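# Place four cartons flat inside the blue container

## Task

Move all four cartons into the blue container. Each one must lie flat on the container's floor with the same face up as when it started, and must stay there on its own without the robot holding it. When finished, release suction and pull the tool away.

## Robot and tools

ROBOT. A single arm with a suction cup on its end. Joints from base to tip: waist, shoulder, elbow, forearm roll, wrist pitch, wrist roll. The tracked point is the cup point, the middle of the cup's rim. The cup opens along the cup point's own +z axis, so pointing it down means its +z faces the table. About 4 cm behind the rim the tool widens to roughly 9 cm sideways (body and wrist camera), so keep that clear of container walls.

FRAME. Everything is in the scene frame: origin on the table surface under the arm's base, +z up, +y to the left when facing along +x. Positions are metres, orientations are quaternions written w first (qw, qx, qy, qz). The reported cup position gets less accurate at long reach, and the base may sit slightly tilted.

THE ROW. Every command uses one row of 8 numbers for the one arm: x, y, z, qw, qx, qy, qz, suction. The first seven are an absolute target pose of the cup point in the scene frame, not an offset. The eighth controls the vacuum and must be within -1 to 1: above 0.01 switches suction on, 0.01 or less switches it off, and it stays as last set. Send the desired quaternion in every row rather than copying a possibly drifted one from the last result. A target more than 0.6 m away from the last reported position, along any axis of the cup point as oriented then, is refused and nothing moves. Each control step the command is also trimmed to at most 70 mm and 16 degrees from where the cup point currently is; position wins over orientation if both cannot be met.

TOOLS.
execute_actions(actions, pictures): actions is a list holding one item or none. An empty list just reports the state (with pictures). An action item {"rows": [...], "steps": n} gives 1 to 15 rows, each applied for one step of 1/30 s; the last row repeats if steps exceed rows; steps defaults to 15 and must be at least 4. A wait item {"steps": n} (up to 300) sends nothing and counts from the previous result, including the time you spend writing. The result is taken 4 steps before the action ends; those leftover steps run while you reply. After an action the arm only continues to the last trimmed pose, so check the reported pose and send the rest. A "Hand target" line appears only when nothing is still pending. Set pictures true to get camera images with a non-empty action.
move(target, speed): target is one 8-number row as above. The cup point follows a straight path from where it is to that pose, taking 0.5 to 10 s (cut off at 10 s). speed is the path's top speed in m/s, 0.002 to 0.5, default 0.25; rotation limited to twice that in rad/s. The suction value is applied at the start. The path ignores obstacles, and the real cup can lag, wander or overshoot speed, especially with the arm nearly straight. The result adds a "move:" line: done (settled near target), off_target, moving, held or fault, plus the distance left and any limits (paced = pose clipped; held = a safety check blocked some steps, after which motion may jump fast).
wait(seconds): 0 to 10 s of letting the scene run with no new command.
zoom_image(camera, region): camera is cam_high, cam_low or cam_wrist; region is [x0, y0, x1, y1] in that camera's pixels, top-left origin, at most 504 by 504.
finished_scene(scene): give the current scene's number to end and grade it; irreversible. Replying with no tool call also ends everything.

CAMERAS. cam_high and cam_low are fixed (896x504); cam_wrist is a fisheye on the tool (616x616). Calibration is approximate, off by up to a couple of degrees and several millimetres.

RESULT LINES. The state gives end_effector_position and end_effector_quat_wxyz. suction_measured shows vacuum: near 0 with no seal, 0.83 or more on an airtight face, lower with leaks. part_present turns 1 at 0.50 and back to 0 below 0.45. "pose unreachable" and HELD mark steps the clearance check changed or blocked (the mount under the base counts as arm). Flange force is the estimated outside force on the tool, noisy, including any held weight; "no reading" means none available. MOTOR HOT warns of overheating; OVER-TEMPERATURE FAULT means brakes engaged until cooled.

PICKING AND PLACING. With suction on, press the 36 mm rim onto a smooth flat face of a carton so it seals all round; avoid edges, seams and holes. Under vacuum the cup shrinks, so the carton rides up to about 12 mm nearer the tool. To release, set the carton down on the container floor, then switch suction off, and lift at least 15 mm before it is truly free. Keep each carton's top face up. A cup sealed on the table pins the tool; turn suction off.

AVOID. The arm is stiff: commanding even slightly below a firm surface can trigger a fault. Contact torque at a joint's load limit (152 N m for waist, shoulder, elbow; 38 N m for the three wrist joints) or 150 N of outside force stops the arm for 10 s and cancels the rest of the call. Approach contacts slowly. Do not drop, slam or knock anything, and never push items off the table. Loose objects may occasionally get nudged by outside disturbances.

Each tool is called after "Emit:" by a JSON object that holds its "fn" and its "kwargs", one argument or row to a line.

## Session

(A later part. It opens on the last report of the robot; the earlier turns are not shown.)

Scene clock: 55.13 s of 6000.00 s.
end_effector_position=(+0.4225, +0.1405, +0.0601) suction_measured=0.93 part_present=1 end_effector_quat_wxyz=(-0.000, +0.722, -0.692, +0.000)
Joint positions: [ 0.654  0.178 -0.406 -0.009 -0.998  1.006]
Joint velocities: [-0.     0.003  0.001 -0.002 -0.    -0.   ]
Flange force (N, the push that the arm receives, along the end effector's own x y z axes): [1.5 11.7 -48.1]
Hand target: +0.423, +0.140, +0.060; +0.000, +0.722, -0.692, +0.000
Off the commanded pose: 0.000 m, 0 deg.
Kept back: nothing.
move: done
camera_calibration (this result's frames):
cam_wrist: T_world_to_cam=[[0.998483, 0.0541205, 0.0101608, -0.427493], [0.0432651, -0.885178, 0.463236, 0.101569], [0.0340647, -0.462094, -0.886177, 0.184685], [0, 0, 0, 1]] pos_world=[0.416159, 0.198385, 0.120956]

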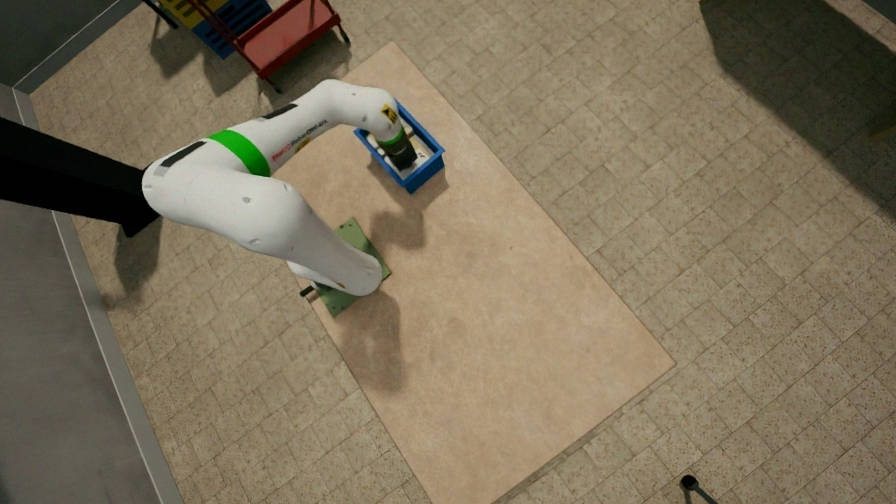

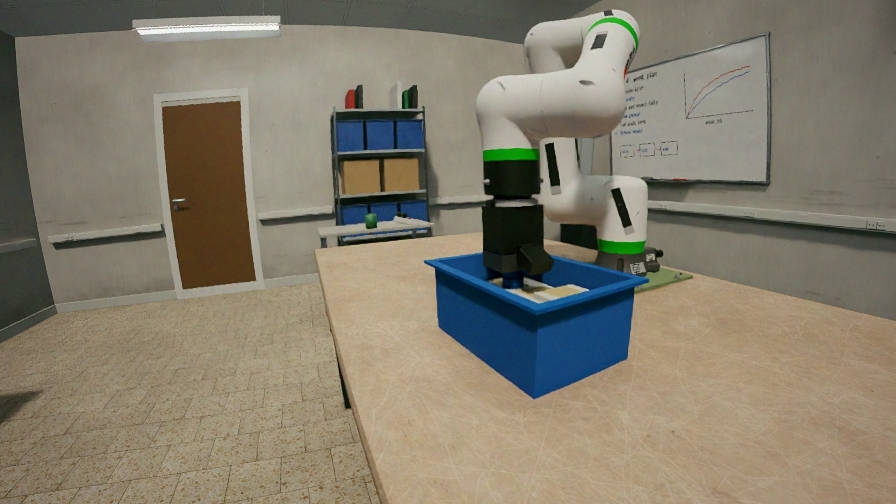

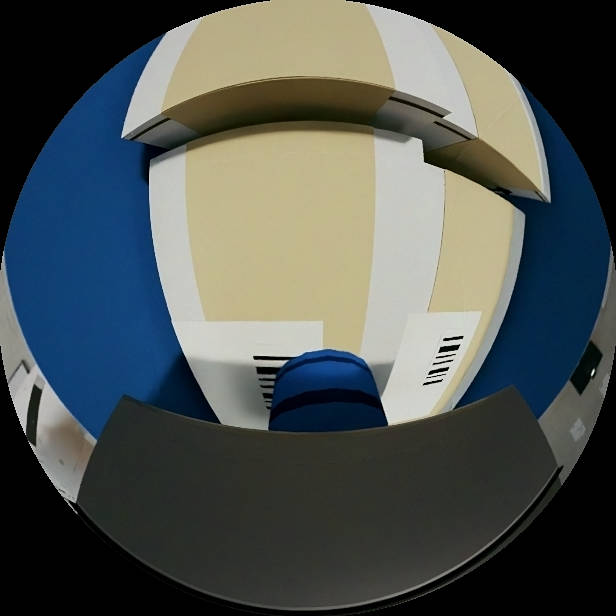

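Emit:
{"fn": "move", "kwargs": {
  "target": [0.4225,0.1405,0.063,0,-0.722,0.692,0,0],
  "speed": 0.005
}}

Emit:
{"fn": "move", "kwargs": {
  "target": [0.43,0.13,0.25,0,-0.722,0.692,0,0],
  "speed": 0.2
}}

Scene clock: 56.17 s of 6000.00 s.
end_effector_position=(+0.4225, +0.1405, +0.0630) suction_measured=0.00 part_present=0 end_effector_quat_wxyz=(+0.000, +0.722, -0.692, -0.000)
Joint positions: [ 0.654  0.174 -0.403 -0.009 -1.006  1.007]
Joint velocities: [ 0.001 -0.    -0.     0.     0.     0.   ]
Flange force (N, the push that the arm receives, along the end effector's own x y z axes): [1.9 4.0 -11.2]
Hand target: +0.422, +0.141, +0.063; -0.000, +0.722, -0.692, -0.000
Off the commanded pose: 0.000 m, 0 deg.
Kept back: nothing.
move: done
camera_calibration (this result's frames):
cam_wrist: T_world_to_cam=[[0.99848, 0.0542248, 0.00988356, -0.427456], [0.0434811, -0.885106, 0.463355, 0.10013], [0.0338733, -0.46222, -0.886118, 0.187327], [0, 0, 0, 1]] pos_world=[0.416107, 0.198391, 0.123823]

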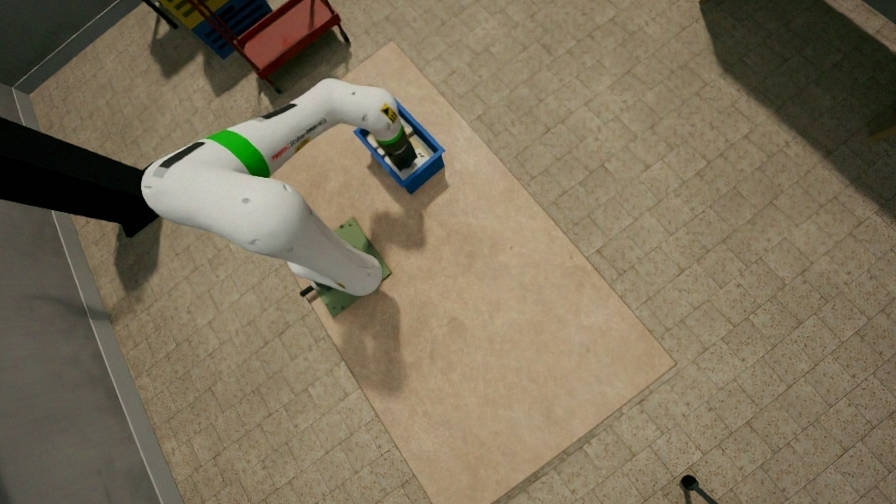

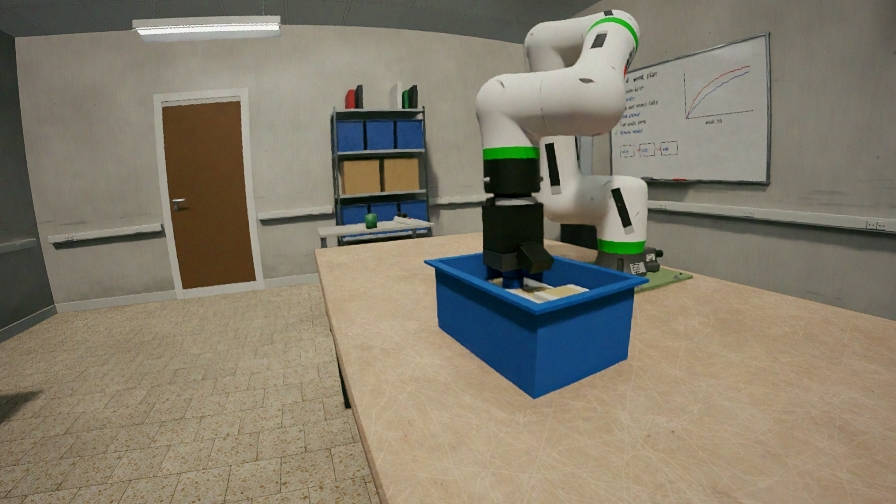

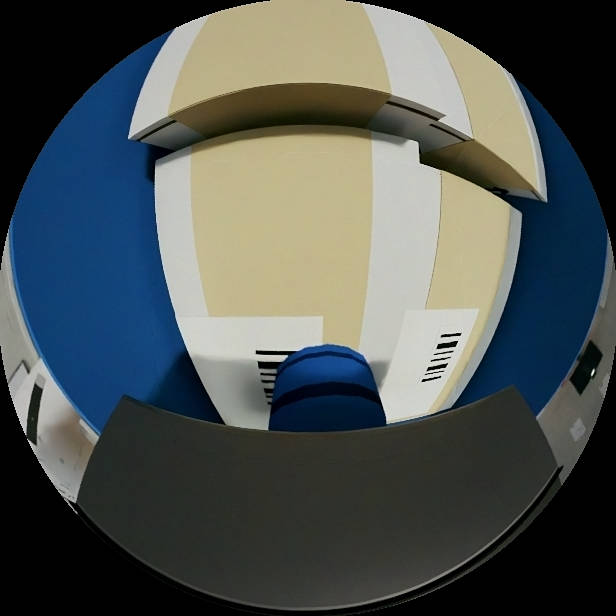

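Scene clock: 57.47 s of 6000.00 s.
end_effector_position=(+0.4300, +0.1301, +0.2502) suction_measured=0.00 part_present=0 end_effector_quat_wxyz=(-0.000, +0.722, -0.691, -0.000)
Joint positions: [ 0.621  0.027 -0.097 -0.007 -1.458  1.037]
Joint velocities: [-0.     0.003  0.001 -0.002  0.001 -0.   ]
Flange force (N, the push that the arm receives, along the end effector's own x y z axes): [1.1 10.1 2.3]
Hand target: +0.430, +0.130, +0.250; -0.000, +0.722, -0.692, -0.000
Off the commanded pose: 0.000 m, 0 deg.
Kept back: nothing.
move: done
camera_calibration (this result's frames):
cam_wrist: T_world_to_cam=[[0.998414, 0.0553837, 0.0100879, -0.436396], [0.0444321, -0.885301, 0.46289, 0.00354522], [0.0345674, -0.461708, -0.886358, 0.347867], [0, 0, 0, 1]] pos_world=[0.423522, 0.187921, 0.311096]

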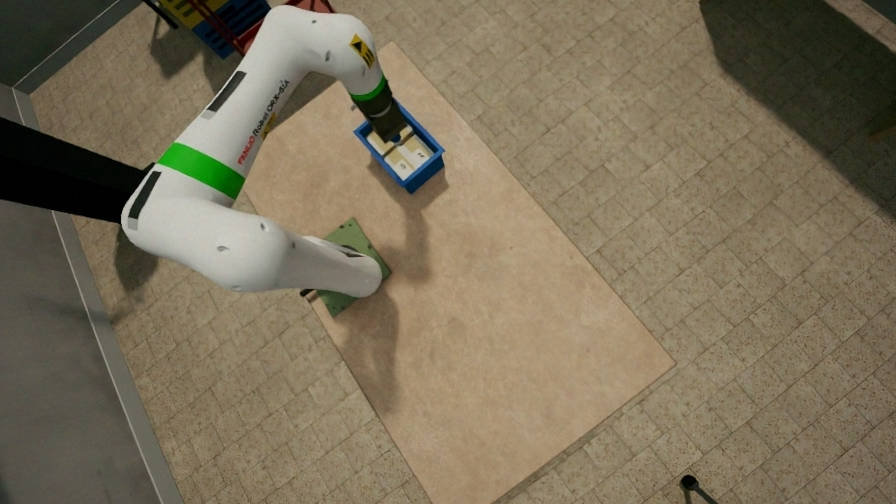

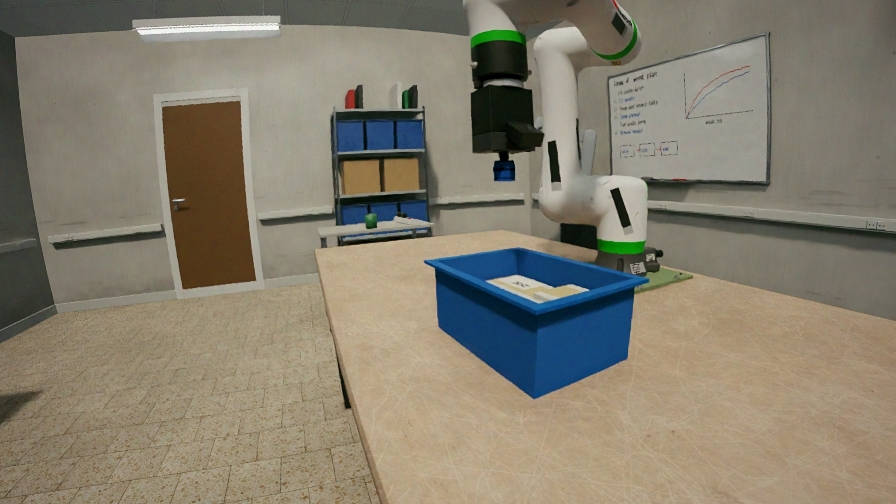

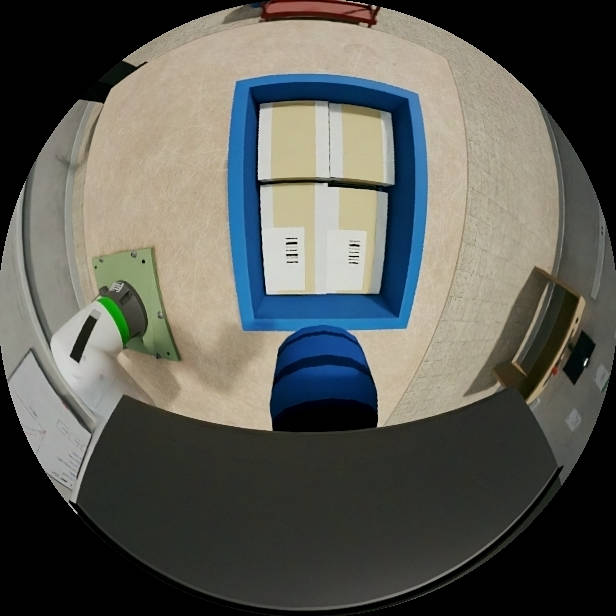

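Emit:
{"fn": "finished_scene", "kwargs": {
  "scene": 2
}}

The scene is finished: the task was done.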